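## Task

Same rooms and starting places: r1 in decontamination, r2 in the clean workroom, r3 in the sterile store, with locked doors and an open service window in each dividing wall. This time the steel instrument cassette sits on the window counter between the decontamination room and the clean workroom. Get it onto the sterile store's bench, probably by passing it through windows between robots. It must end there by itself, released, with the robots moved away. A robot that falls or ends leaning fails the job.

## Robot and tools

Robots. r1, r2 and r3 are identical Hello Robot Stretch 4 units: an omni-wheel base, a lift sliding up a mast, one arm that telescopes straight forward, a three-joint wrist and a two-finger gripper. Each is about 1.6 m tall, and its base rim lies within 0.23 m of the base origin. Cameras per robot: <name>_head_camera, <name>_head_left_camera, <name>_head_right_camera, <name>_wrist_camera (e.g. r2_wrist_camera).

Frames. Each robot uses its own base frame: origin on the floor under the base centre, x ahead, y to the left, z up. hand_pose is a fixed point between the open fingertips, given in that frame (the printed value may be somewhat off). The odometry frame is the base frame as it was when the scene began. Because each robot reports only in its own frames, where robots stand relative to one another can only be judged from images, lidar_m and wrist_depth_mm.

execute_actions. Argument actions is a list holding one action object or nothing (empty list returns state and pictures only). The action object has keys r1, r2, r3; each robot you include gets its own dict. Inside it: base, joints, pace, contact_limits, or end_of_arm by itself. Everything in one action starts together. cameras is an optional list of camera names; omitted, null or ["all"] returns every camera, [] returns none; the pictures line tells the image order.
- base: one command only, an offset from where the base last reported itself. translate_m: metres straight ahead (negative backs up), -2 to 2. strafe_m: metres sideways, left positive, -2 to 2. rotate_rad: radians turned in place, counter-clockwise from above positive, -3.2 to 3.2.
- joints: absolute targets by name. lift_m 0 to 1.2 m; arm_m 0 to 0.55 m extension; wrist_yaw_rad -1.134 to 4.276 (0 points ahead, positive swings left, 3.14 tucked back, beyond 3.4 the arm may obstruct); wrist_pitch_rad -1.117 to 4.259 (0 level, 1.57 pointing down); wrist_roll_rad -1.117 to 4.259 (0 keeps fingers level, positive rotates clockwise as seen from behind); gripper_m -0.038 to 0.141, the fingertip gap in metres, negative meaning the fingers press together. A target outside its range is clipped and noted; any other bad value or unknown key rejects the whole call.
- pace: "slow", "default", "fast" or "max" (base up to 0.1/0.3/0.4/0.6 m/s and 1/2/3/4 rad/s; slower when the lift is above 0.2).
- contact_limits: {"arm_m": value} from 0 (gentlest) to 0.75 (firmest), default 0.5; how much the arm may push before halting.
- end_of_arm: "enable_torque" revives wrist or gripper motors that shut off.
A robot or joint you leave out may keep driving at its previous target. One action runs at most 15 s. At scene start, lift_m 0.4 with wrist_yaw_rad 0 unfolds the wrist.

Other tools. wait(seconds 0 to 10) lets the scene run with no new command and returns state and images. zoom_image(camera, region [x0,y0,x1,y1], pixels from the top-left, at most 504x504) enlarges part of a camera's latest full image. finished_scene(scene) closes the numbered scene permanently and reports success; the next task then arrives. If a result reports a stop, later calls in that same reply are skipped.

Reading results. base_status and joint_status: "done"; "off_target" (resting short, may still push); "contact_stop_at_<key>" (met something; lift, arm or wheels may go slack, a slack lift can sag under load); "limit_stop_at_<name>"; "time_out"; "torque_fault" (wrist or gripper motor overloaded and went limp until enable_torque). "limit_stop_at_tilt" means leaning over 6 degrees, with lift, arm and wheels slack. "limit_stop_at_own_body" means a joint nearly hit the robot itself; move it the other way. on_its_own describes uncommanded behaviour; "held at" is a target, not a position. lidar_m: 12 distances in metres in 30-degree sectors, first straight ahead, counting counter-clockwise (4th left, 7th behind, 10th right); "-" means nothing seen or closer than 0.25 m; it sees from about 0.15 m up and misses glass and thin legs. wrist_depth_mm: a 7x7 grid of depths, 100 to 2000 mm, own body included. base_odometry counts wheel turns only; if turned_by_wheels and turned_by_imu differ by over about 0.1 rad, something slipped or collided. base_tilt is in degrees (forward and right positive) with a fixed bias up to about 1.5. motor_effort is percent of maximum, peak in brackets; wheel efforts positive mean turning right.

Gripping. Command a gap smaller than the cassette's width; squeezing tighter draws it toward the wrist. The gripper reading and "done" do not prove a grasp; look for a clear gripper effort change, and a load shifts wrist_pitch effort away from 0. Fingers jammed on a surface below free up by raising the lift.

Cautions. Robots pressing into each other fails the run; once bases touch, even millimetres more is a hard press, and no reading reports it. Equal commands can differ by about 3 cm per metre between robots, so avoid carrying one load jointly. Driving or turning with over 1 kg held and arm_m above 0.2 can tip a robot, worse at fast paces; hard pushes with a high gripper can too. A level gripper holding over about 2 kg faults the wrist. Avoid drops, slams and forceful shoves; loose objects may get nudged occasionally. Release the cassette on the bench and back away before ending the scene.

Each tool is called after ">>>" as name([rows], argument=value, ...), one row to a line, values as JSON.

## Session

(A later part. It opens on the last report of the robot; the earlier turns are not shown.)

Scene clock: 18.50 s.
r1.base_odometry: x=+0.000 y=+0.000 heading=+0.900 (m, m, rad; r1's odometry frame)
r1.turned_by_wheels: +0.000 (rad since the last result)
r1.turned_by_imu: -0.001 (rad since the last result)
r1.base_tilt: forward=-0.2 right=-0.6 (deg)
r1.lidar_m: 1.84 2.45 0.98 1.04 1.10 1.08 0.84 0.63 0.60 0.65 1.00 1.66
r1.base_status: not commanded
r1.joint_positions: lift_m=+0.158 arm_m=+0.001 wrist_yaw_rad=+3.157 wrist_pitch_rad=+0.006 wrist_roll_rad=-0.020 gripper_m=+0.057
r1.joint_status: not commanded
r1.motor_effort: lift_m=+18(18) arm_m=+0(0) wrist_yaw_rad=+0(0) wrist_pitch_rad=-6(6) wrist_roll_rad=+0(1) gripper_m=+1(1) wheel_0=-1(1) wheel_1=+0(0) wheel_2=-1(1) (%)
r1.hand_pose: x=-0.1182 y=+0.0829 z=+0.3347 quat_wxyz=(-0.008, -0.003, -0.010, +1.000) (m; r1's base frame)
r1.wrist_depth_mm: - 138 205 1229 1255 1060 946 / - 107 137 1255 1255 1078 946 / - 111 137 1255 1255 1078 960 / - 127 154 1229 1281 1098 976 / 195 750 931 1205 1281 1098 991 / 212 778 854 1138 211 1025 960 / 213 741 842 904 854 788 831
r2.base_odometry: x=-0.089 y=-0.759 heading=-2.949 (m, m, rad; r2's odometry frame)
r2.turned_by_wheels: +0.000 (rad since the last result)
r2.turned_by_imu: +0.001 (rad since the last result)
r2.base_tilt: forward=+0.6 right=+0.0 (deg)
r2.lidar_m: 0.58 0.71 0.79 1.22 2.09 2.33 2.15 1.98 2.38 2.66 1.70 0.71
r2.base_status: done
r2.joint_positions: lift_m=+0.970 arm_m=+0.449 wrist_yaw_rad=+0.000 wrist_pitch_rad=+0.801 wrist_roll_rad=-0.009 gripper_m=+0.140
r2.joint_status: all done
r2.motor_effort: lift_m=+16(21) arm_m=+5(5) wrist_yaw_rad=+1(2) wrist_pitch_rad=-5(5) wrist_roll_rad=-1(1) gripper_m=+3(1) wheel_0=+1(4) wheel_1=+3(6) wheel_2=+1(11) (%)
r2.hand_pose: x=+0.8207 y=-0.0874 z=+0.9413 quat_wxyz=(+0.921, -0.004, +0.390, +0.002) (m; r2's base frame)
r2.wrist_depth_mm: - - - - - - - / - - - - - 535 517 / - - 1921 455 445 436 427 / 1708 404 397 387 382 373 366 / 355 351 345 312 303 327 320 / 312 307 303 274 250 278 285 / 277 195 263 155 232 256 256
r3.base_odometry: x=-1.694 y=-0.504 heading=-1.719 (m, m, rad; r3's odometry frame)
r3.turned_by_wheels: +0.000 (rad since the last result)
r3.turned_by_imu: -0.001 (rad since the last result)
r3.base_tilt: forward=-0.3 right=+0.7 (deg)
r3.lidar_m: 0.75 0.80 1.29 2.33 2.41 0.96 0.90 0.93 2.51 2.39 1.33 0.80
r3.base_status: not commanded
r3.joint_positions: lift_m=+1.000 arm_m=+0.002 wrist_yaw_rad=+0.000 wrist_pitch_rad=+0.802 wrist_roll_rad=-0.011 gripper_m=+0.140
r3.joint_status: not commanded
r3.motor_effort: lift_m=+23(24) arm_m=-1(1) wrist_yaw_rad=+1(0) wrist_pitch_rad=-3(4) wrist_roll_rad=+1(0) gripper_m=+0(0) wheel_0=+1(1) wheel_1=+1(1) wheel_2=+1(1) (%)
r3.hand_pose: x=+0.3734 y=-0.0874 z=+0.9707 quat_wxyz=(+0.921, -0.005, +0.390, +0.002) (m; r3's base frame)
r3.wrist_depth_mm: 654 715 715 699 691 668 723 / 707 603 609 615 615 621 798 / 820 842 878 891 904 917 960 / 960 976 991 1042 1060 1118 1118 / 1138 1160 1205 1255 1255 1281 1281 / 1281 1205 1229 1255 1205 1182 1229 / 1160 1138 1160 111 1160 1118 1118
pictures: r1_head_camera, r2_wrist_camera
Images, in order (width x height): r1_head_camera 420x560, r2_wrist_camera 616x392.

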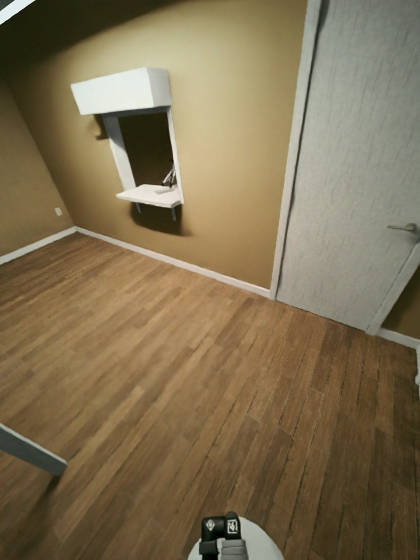

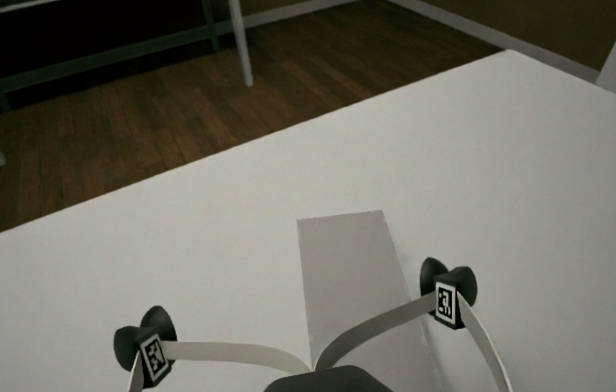

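>>> execute_actions([
  {"r2":{"base":{"strafe_m":-0.035},"joints":{"arm_m":0.43}}},
], cameras=[])

>>> execute_actions([
  {"r2":{"joints":{"lift_m":0.92}}},
], cameras=["r2_wrist_camera"])

>>> execute_actions([
  {"r2":{"joints":{"gripper_m":0.0}}},
], cameras=["r2_wrist_camera"])

>>> execute_actions([
  {"r2":{"joints":{"lift_m":0.97}}},
], cameras=["r2_wrist_camera","r1_head_camera"])

>>> zoom_image(camera="r1_head_camera", region=[100,120,200,220])

Scene clock: 19.77 s.
r1.base_odometry: x=+0.000 y=+0.000 heading=+0.900 (m, m, rad; r1's odometry frame)
r1.turned_by_wheels: +0.000 (rad since the last result)
r1.turned_by_imu: -0.001 (rad since the last result)
r1.base_tilt: forward=-0.2 right=-0.5 (deg)
r1.lidar_m: 1.84 2.49 0.98 1.04 1.12 1.08 0.84 0.63 0.60 0.67 1.01 1.66
r1.base_status: not commanded
r1.joint_positions: lift_m=+0.158 arm_m=+0.001 wrist_yaw_rad=+3.157 wrist_pitch_rad=+0.006 wrist_roll_rad=-0.020 gripper_m=+0.057
r1.joint_status: not commanded
r1.motor_effort: lift_m=+18(18) arm_m=+0(0) wrist_yaw_rad=+0(0) wrist_pitch_rad=-7(7) wrist_roll_rad=-1(1) gripper_m=-2(3) wheel_0=-1(1) wheel_1=+0(0) wheel_2=-1(1) (%)
r1.hand_pose: x=-0.1182 y=+0.0829 z=+0.3347 quat_wxyz=(-0.008, -0.003, -0.010, +1.000) (m; r1's base frame)
r1.wrist_depth_mm: - 137 206 1281 1229 1060 960 / - 107 137 1229 1255 1078 960 / - 111 137 1205 1255 1078 946 / - 127 154 1205 1281 1078 976 / 195 759 946 1229 1281 1098 976 / 213 778 866 1138 210 1025 960 / 213 759 866 904 866 778 820
r2.base_odometry: x=-0.096 y=-0.724 heading=-2.949 (m, m, rad; r2's odometry frame)
r2.turned_by_wheels: +0.000 (rad since the last result)
r2.turned_by_imu: +0.001 (rad since the last result)
r2.base_tilt: forward=+0.6 right=+0.1 (deg)
r2.lidar_m: 0.59 0.58 0.82 1.27 2.13 2.38 2.14 1.97 2.37 2.60 1.72 0.73
r2.base_status: done
r2.joint_positions: lift_m=+0.970 arm_m=+0.431 wrist_yaw_rad=+0.000 wrist_pitch_rad=+0.802 wrist_roll_rad=-0.009 gripper_m=+0.140
r2.joint_status: all done
r2.motor_effort: lift_m=+16(16) arm_m=-5(6) wrist_yaw_rad=+1(2) wrist_pitch_rad=-4(4) wrist_roll_rad=-1(0) gripper_m=+1(0) wheel_0=+0(8) wheel_1=+0(9) wheel_2=+0(0) (%)
r2.hand_pose: x=+0.8026 y=-0.0874 z=+0.9412 quat_wxyz=(+0.921, -0.004, +0.390, +0.002) (m; r2's base frame)
r2.wrist_depth_mm: - - - - - - - / - - - - 539 525 496 / - - 480 459 445 436 430 / 1661 410 399 387 384 375 368 / 355 345 343 300 334 325 322 / 314 307 304 264 279 277 286 / 278 196 262 156 260 256 255
r3.base_odometry: x=-1.694 y=-0.504 heading=-1.719 (m, m, rad; r3's odometry frame)
r3.turned_by_wheels: +0.000 (rad since the last result)
r3.turned_by_imu: +0.000 (rad since the last result)
r3.base_tilt: forward=-0.3 right=+0.7 (deg)
r3.lidar_m: 0.76 0.79 1.29 2.33 2.41 0.96 0.90 0.94 2.53 2.39 1.33 0.81
r3.base_status: not commanded
r3.joint_positions: lift_m=+1.000 arm_m=+0.002 wrist_yaw_rad=+0.000 wrist_pitch_rad=+0.802 wrist_roll_rad=-0.011 gripper_m=+0.140
r3.joint_status: not commanded
r3.motor_effort: lift_m=+24(24) arm_m=-1(1) wrist_yaw_rad=+0(0) wrist_pitch_rad=-3(3) wrist_roll_rad=+1(1) gripper_m=-2(0) wheel_0=+1(1) wheel_1=+1(1) wheel_2=+1(1) (%)
r3.hand_pose: x=+0.3734 y=-0.0874 z=+0.9707 quat_wxyz=(+0.921, -0.005, +0.390, +0.002) (m; r3's base frame)
r3.wrist_depth_mm: 647 707 715 691 691 668 715 / 707 603 609 609 615 621 798 / 820 842 866 891 904 917 946 / 960 976 991 1042 1078 1098 1118 / 1138 1160 1205 1255 1255 1281 1308 / 1255 1229 1229 1255 1229 1182 1205 / 1182 1138 1182 111 1138 1118 1138
pictures: none
No camera images: the call's "cameras" was empty. Leave "cameras" out to get every camera's image.

Scene clock: 20.87 s.
r1.base_odometry: x=+0.000 y=+0.000 heading=+0.900 (m, m, rad; r1's odometry frame)
r1.turned_by_wheels: +0.000 (rad since the last result)
r1.turned_by_imu: +0.000 (rad since the last result)
r1.base_tilt: forward=-0.2 right=-0.6 (deg)
r1.lidar_m: 1.83 2.46 0.97 1.06 1.08 1.08 0.81 0.63 0.61 0.67 0.99 1.65
r1.base_status: not commanded
r1.joint_positions: lift_m=+0.158 arm_m=+0.001 wrist_yaw_rad=+3.157 wrist_pitch_rad=+0.006 wrist_roll_rad=-0.020 gripper_m=+0.057
r1.joint_status: not commanded
r1.motor_effort: lift_m=+18(18) arm_m=+0(0) wrist_yaw_rad=+0(0) wrist_pitch_rad=-7(8) wrist_roll_rad=+0(1) gripper_m=+3(2) wheel_0=-1(1) wheel_1=+0(0) wheel_2=-1(1) (%)
r1.hand_pose: x=-0.1182 y=+0.0829 z=+0.3347 quat_wxyz=(-0.008, -0.003, -0.010, +1.000) (m; r1's base frame)
r1.wrist_depth_mm: - 138 204 1255 1229 1078 931 / - 107 137 1255 1255 1078 960 / - 112 138 1229 1281 1078 960 / - 127 154 1229 1281 1098 976 / 195 759 946 1205 1281 1078 991 / 213 778 854 1160 211 1025 976 / 213 750 842 904 854 778 831
r2.base_odometry: x=-0.096 y=-0.724 heading=-2.949 (m, m, rad; r2's odometry frame)
r2.turned_by_wheels: +0.000 (rad since the last result)
r2.turned_by_imu: +0.000 (rad since the last result)
r2.base_tilt: forward=+0.6 right=+0.0 (deg)
r2.lidar_m: 0.59 0.57 0.81 1.27 2.13 2.34 2.14 1.97 2.38 2.63 1.74 0.70
r2.base_status: not commanded
r2.joint_positions: lift_m=+0.920 arm_m=+0.431 wrist_yaw_rad=+0.000 wrist_pitch_rad=+0.802 wrist_roll_rad=-0.009 gripper_m=+0.140
r2.joint_status: all done
r2.motor_effort: lift_m=+16(16) arm_m=-6(5) wrist_yaw_rad=+0(2) wrist_pitch_rad=-6(4) wrist_roll_rad=-2(0) gripper_m=-4(0) wheel_0=+0(0) wheel_1=+0(0) wheel_2=+0(0) (%)
r2.hand_pose: x=+0.8025 y=-0.0874 z=+0.8913 quat_wxyz=(+0.921, -0.004, +0.390, +0.002) (m; r2's base frame)
r2.wrist_depth_mm: - - - - - 549 - / - - - 455 445 433 427 / 1921 397 384 373 368 355 351 / 342 329 319 273 312 306 301 / 293 289 273 238 271 266 264 / 257 252 243 209 213 229 234 / 228 195 213 155 207 210 210
r3.base_odometry: x=-1.694 y=-0.504 heading=-1.719 (m, m, rad; r3's odometry frame)
r3.turned_by_wheels: +0.000 (rad since the last result)
r3.turned_by_imu: +0.000 (rad since the last result)
r3.base_tilt: forward=-0.4 right=+0.8 (deg)
r3.lidar_m: 0.76 0.78 1.29 2.32 2.41 0.96 0.90 0.93 2.53 2.40 1.33 0.82
r3.base_status: not commanded
r3.joint_positions: lift_m=+1.000 arm_m=+0.002 wrist_yaw_rad=+0.000 wrist_pitch_rad=+0.802 wrist_roll_rad=-0.011 gripper_m=+0.140
r3.joint_status: not commanded
r3.motor_effort: lift_m=+24(24) arm_m=-1(1) wrist_yaw_rad=+0(0) wrist_pitch_rad=-3(3) wrist_roll_rad=+0(1) gripper_m=+2(1) wheel_0=+1(1) wheel_1=+1(1) wheel_2=+1(1) (%)
r3.hand_pose: x=+0.3734 y=-0.0874 z=+0.9707 quat_wxyz=(+0.921, -0.005, +0.390, +0.002) (m; r3's base frame)
r3.wrist_depth_mm: 647 707 715 691 699 668 723 / 715 603 603 615 609 621 798 / 820 854 866 891 904 931 946 / 960 976 1008 1042 1078 1078 1118 / 1160 1182 1205 1255 1255 1281 1336 / 1255 1205 1229 1281 1205 1205 1229 / 1160 1160 1160 111 1138 1138 1098
pictures: r2_wrist_camera
Images, in order (width x height): r2_wrist_camera 616x392.

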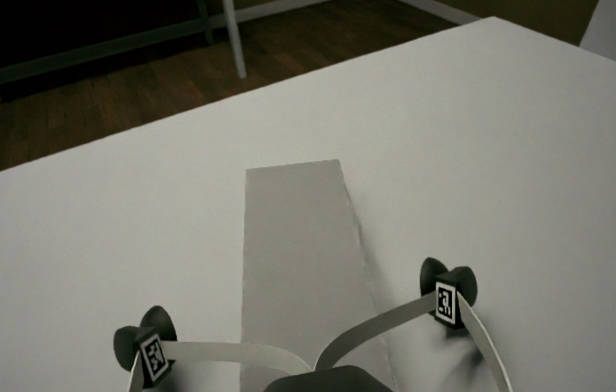

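Scene clock: 23.23 s.
r1.base_odometry: x=+0.000 y=+0.000 heading=+0.900 (m, m, rad; r1's odometry frame)
r1.turned_by_wheels: +0.000 (rad since the last result)
r1.turned_by_imu: -0.001 (rad since the last result)
r1.base_tilt: forward=-0.2 right=-0.5 (deg)
r1.lidar_m: 1.84 2.46 0.97 1.03 1.10 1.08 0.81 0.64 0.60 0.66 1.01 1.66
r1.base_status: not commanded
r1.joint_positions: lift_m=+0.158 arm_m=+0.001 wrist_yaw_rad=+3.157 wrist_pitch_rad=+0.006 wrist_roll_rad=-0.020 gripper_m=+0.057
r1.joint_status: not commanded
r1.motor_effort: lift_m=+18(18) arm_m=+0(0) wrist_yaw_rad=+0(1) wrist_pitch_rad=-8(7) wrist_roll_rad=-1(1) gripper_m=-1(3) wheel_0=-1(1) wheel_1=+0(0) wheel_2=-1(1) (%)
r1.hand_pose: x=-0.1182 y=+0.0829 z=+0.3347 quat_wxyz=(-0.008, -0.003, -0.010, +1.000) (m; r1's base frame)
r1.wrist_depth_mm: - 137 205 1255 1229 1078 946 / - 107 136 1255 1255 1078 946 / - 111 137 1255 1281 1078 960 / - 128 154 1229 1281 1098 946 / 195 759 960 1205 1308 1098 960 / 213 778 866 1160 211 1042 976 / 213 768 854 904 866 778 831
r2.base_odometry: x=-0.096 y=-0.724 heading=-2.949 (m, m, rad; r2's odometry frame)
r2.turned_by_wheels: +0.000 (rad since the last result)
r2.turned_by_imu: +0.001 (rad since the last result)
r2.base_tilt: forward=+0.6 right=+0.1 (deg)
r2.lidar_m: 0.57 0.58 0.81 1.25 2.11 2.36 2.14 1.97 2.36 2.61 1.71 0.71
r2.base_status: not commanded
r2.joint_positions: lift_m=+0.920 arm_m=+0.431 wrist_yaw_rad=+0.000 wrist_pitch_rad=+0.804 wrist_roll_rad=-0.009 gripper_m=+0.001
r2.joint_status: all done
r2.motor_effort: lift_m=+17(17) arm_m=-5(5) wrist_yaw_rad=+2(4) wrist_pitch_rad=-11(11) wrist_roll_rad=-2(1) gripper_m=-26(23) wheel_0=+1(0) wheel_1=+0(0) wheel_2=+0(0) (%)
r2.hand_pose: x=+0.8019 y=-0.0875 z=+0.8907 quat_wxyz=(+0.920, -0.004, +0.391, +0.002) (m; r2's base frame)
r2.wrist_depth_mm: - - - - - 539 - / - - - 445 436 424 418 / 1921 389 382 373 357 353 347 / 338 329 312 255 309 301 297 / 290 283 265 218 268 265 262 / 254 250 199 191 190 229 232 / 225 167 173 172 206 208 205
r3.base_odometry: x=-1.694 y=-0.504 heading=-1.719 (m, m, rad; r3's odometry frame)
r3.turned_by_wheels: +0.000 (rad since the last result)
r3.turned_by_imu: -0.001 (rad since the last result)
r3.base_tilt: forward=-0.3 right=+0.8 (deg)
r3.lidar_m: 0.76 0.79 1.26 2.32 2.42 0.98 0.89 0.94 2.52 2.39 1.35 0.81
r3.base_status: not commanded
r3.joint_positions: lift_m=+1.000 arm_m=+0.002 wrist_yaw_rad=+0.000 wrist_pitch_rad=+0.802 wrist_roll_rad=-0.011 gripper_m=+0.140
r3.joint_status: not commanded
r3.motor_effort: lift_m=+24(24) arm_m=-1(1) wrist_yaw_rad=+0(0) wrist_pitch_rad=-3(4) wrist_roll_rad=-1(1) gripper_m=+0(0) wheel_0=+1(1) wheel_1=+1(1) wheel_2=+1(1) (%)
r3.hand_pose: x=+0.3734 y=-0.0874 z=+0.9707 quat_wxyz=(+0.921, -0.005, +0.390, +0.002) (m; r3's base frame)
r3.wrist_depth_mm: 647 715 715 699 691 676 723 / 715 603 609 609 615 615 809 / 820 842 866 891 904 931 946 / 960 976 1025 1042 1078 1098 1118 / 1160 1182 1205 1255 1255 1281 1308 / 1281 1229 1205 1281 1205 1205 1205 / 1160 1138 1182 111 1160 1118 1118
pictures: r2_wrist_camera
Images, in order (width x height): r2_wrist_camera 616x392.

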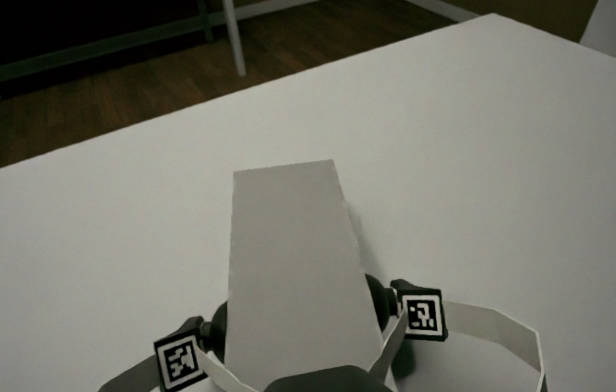

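Scene clock: 24.33 s.
r1.base_odometry: x=+0.000 y=+0.000 heading=+0.900 (m, m, rad; r1's odometry frame)
r1.turned_by_wheels: +0.000 (rad since the last result)
r1.turned_by_imu: +0.000 (rad since the last result)
r1.base_tilt: forward=-0.1 right=-0.5 (deg)
r1.lidar_m: 1.84 2.48 0.96 1.05 1.12 1.08 0.83 0.63 0.61 0.66 1.00 1.65
r1.base_status: not commanded
r1.joint_positions: lift_m=+0.158 arm_m=+0.001 wrist_yaw_rad=+3.157 wrist_pitch_rad=+0.006 wrist_roll_rad=-0.020 gripper_m=+0.057
r1.joint_status: not commanded
r1.motor_effort: lift_m=+18(18) arm_m=+0(0) wrist_yaw_rad=+0(0) wrist_pitch_rad=-8(7) wrist_roll_rad=-1(0) gripper_m=-4(4) wheel_0=-1(1) wheel_1=+0(0) wheel_2=-1(1) (%)
r1.hand_pose: x=-0.1182 y=+0.0829 z=+0.3347 quat_wxyz=(-0.008, -0.003, -0.010, +1.000) (m; r1's base frame)
r1.wrist_depth_mm: - 138 204 1281 1255 1060 960 / - 107 137 1255 1255 1078 946 / - 111 137 1229 1255 1098 976 / - 128 154 1205 1308 1098 976 / 195 759 946 1205 1308 1098 976 / 213 778 866 1160 211 1025 960 / 213 750 854 891 854 768 831
r2.base_odometry: x=-0.096 y=-0.724 heading=-2.949 (m, m, rad; r2's odometry frame)
r2.turned_by_wheels: +0.000 (rad since the last result)
r2.turned_by_imu: +0.000 (rad since the last result)
r2.base_tilt: forward=+0.6 right=+0.1 (deg)
r2.lidar_m: 0.58 0.57 0.82 1.27 2.12 2.36 2.13 1.97 2.36 2.62 1.73 0.73
r2.base_status: not commanded
r2.joint_positions: lift_m=+0.970 arm_m=+0.431 wrist_yaw_rad=+0.000 wrist_pitch_rad=+0.804 wrist_roll_rad=-0.009 gripper_m=+0.001
r2.joint_status: all done
r2.motor_effort: lift_m=+25(29) arm_m=-6(5) wrist_yaw_rad=+3(2) wrist_pitch_rad=-12(13) wrist_roll_rad=-1(1) gripper_m=-23(23) wheel_0=+0(0) wheel_1=+0(0) wheel_2=+0(0) (%)
r2.hand_pose: x=+0.8019 y=-0.0875 z=+0.9400 quat_wxyz=(+0.920, -0.004, +0.391, +0.002) (m; r2's base frame)
r2.wrist_depth_mm: - - - - - - - / - - - - 525 517 500 / - 1921 459 452 442 433 424 / 1661 402 382 255 375 373 362 / 353 345 324 219 327 322 319 / 309 306 200 192 189 278 282 / 274 167 172 172 249 254 250
r3.base_odometry: x=-1.694 y=-0.504 heading=-1.719 (m, m, rad; r3's odometry frame)
r3.turned_by_wheels: +0.000 (rad since the last result)
r3.turned_by_imu: +0.000 (rad since the last result)
r3.base_tilt: forward=-0.3 right=+0.8 (deg)
r3.lidar_m: 0.75 0.80 1.27 2.33 2.41 0.95 0.90 0.92 2.53 2.41 1.32 0.81
r3.base_status: not commanded
r3.joint_positions: lift_m=+1.000 arm_m=+0.002 wrist_yaw_rad=+0.000 wrist_pitch_rad=+0.802 wrist_roll_rad=-0.011 gripper_m=+0.140
r3.joint_status: not commanded
r3.motor_effort: lift_m=+24(24) arm_m=-1(1) wrist_yaw_rad=+0(0) wrist_pitch_rad=-3(5) wrist_roll_rad=+1(2) gripper_m=+0(0) wheel_0=+1(1) wheel_1=+1(1) wheel_2=+1(1) (%)
r3.hand_pose: x=+0.3734 y=-0.0874 z=+0.9707 quat_wxyz=(+0.921, -0.005, +0.390, +0.002) (m; r3's base frame)
r3.wrist_depth_mm: 647 699 707 699 683 668 715 / 715 603 609 615 615 615 798 / 831 842 866 891 904 917 946 / 960 976 1025 1042 1060 1098 1138 / 1138 1160 1182 1229 1255 1281 1308 / 1255 1229 1205 1281 1229 1182 1229 / 1160 1138 1160 111 1118 1118 1118
pictures: r1_head_camera, r2_wrist_camera
Images, in order (width x height): r1_head_camera 420x560, r2_wrist_camera 616x392.

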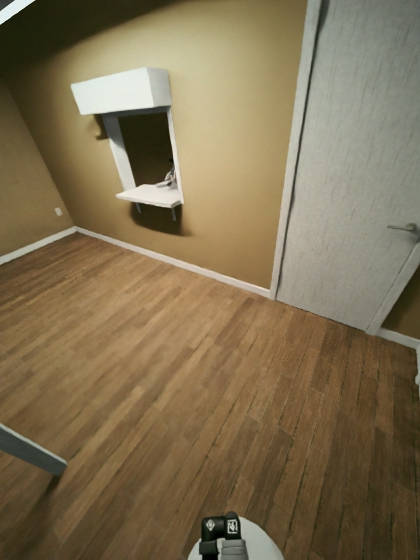

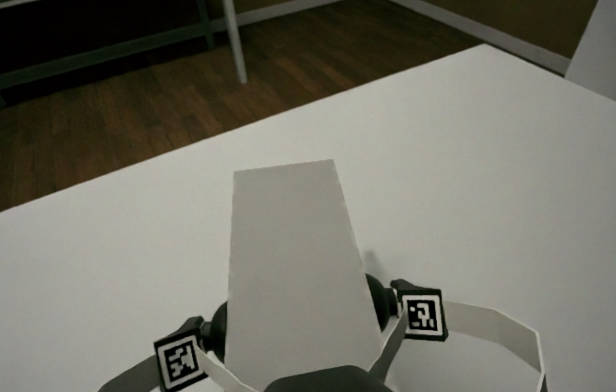

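Region (100, 120, 200, 220) of r1_head_camera's 420x560 image, scaled by 5.040, with more detail than that image has.

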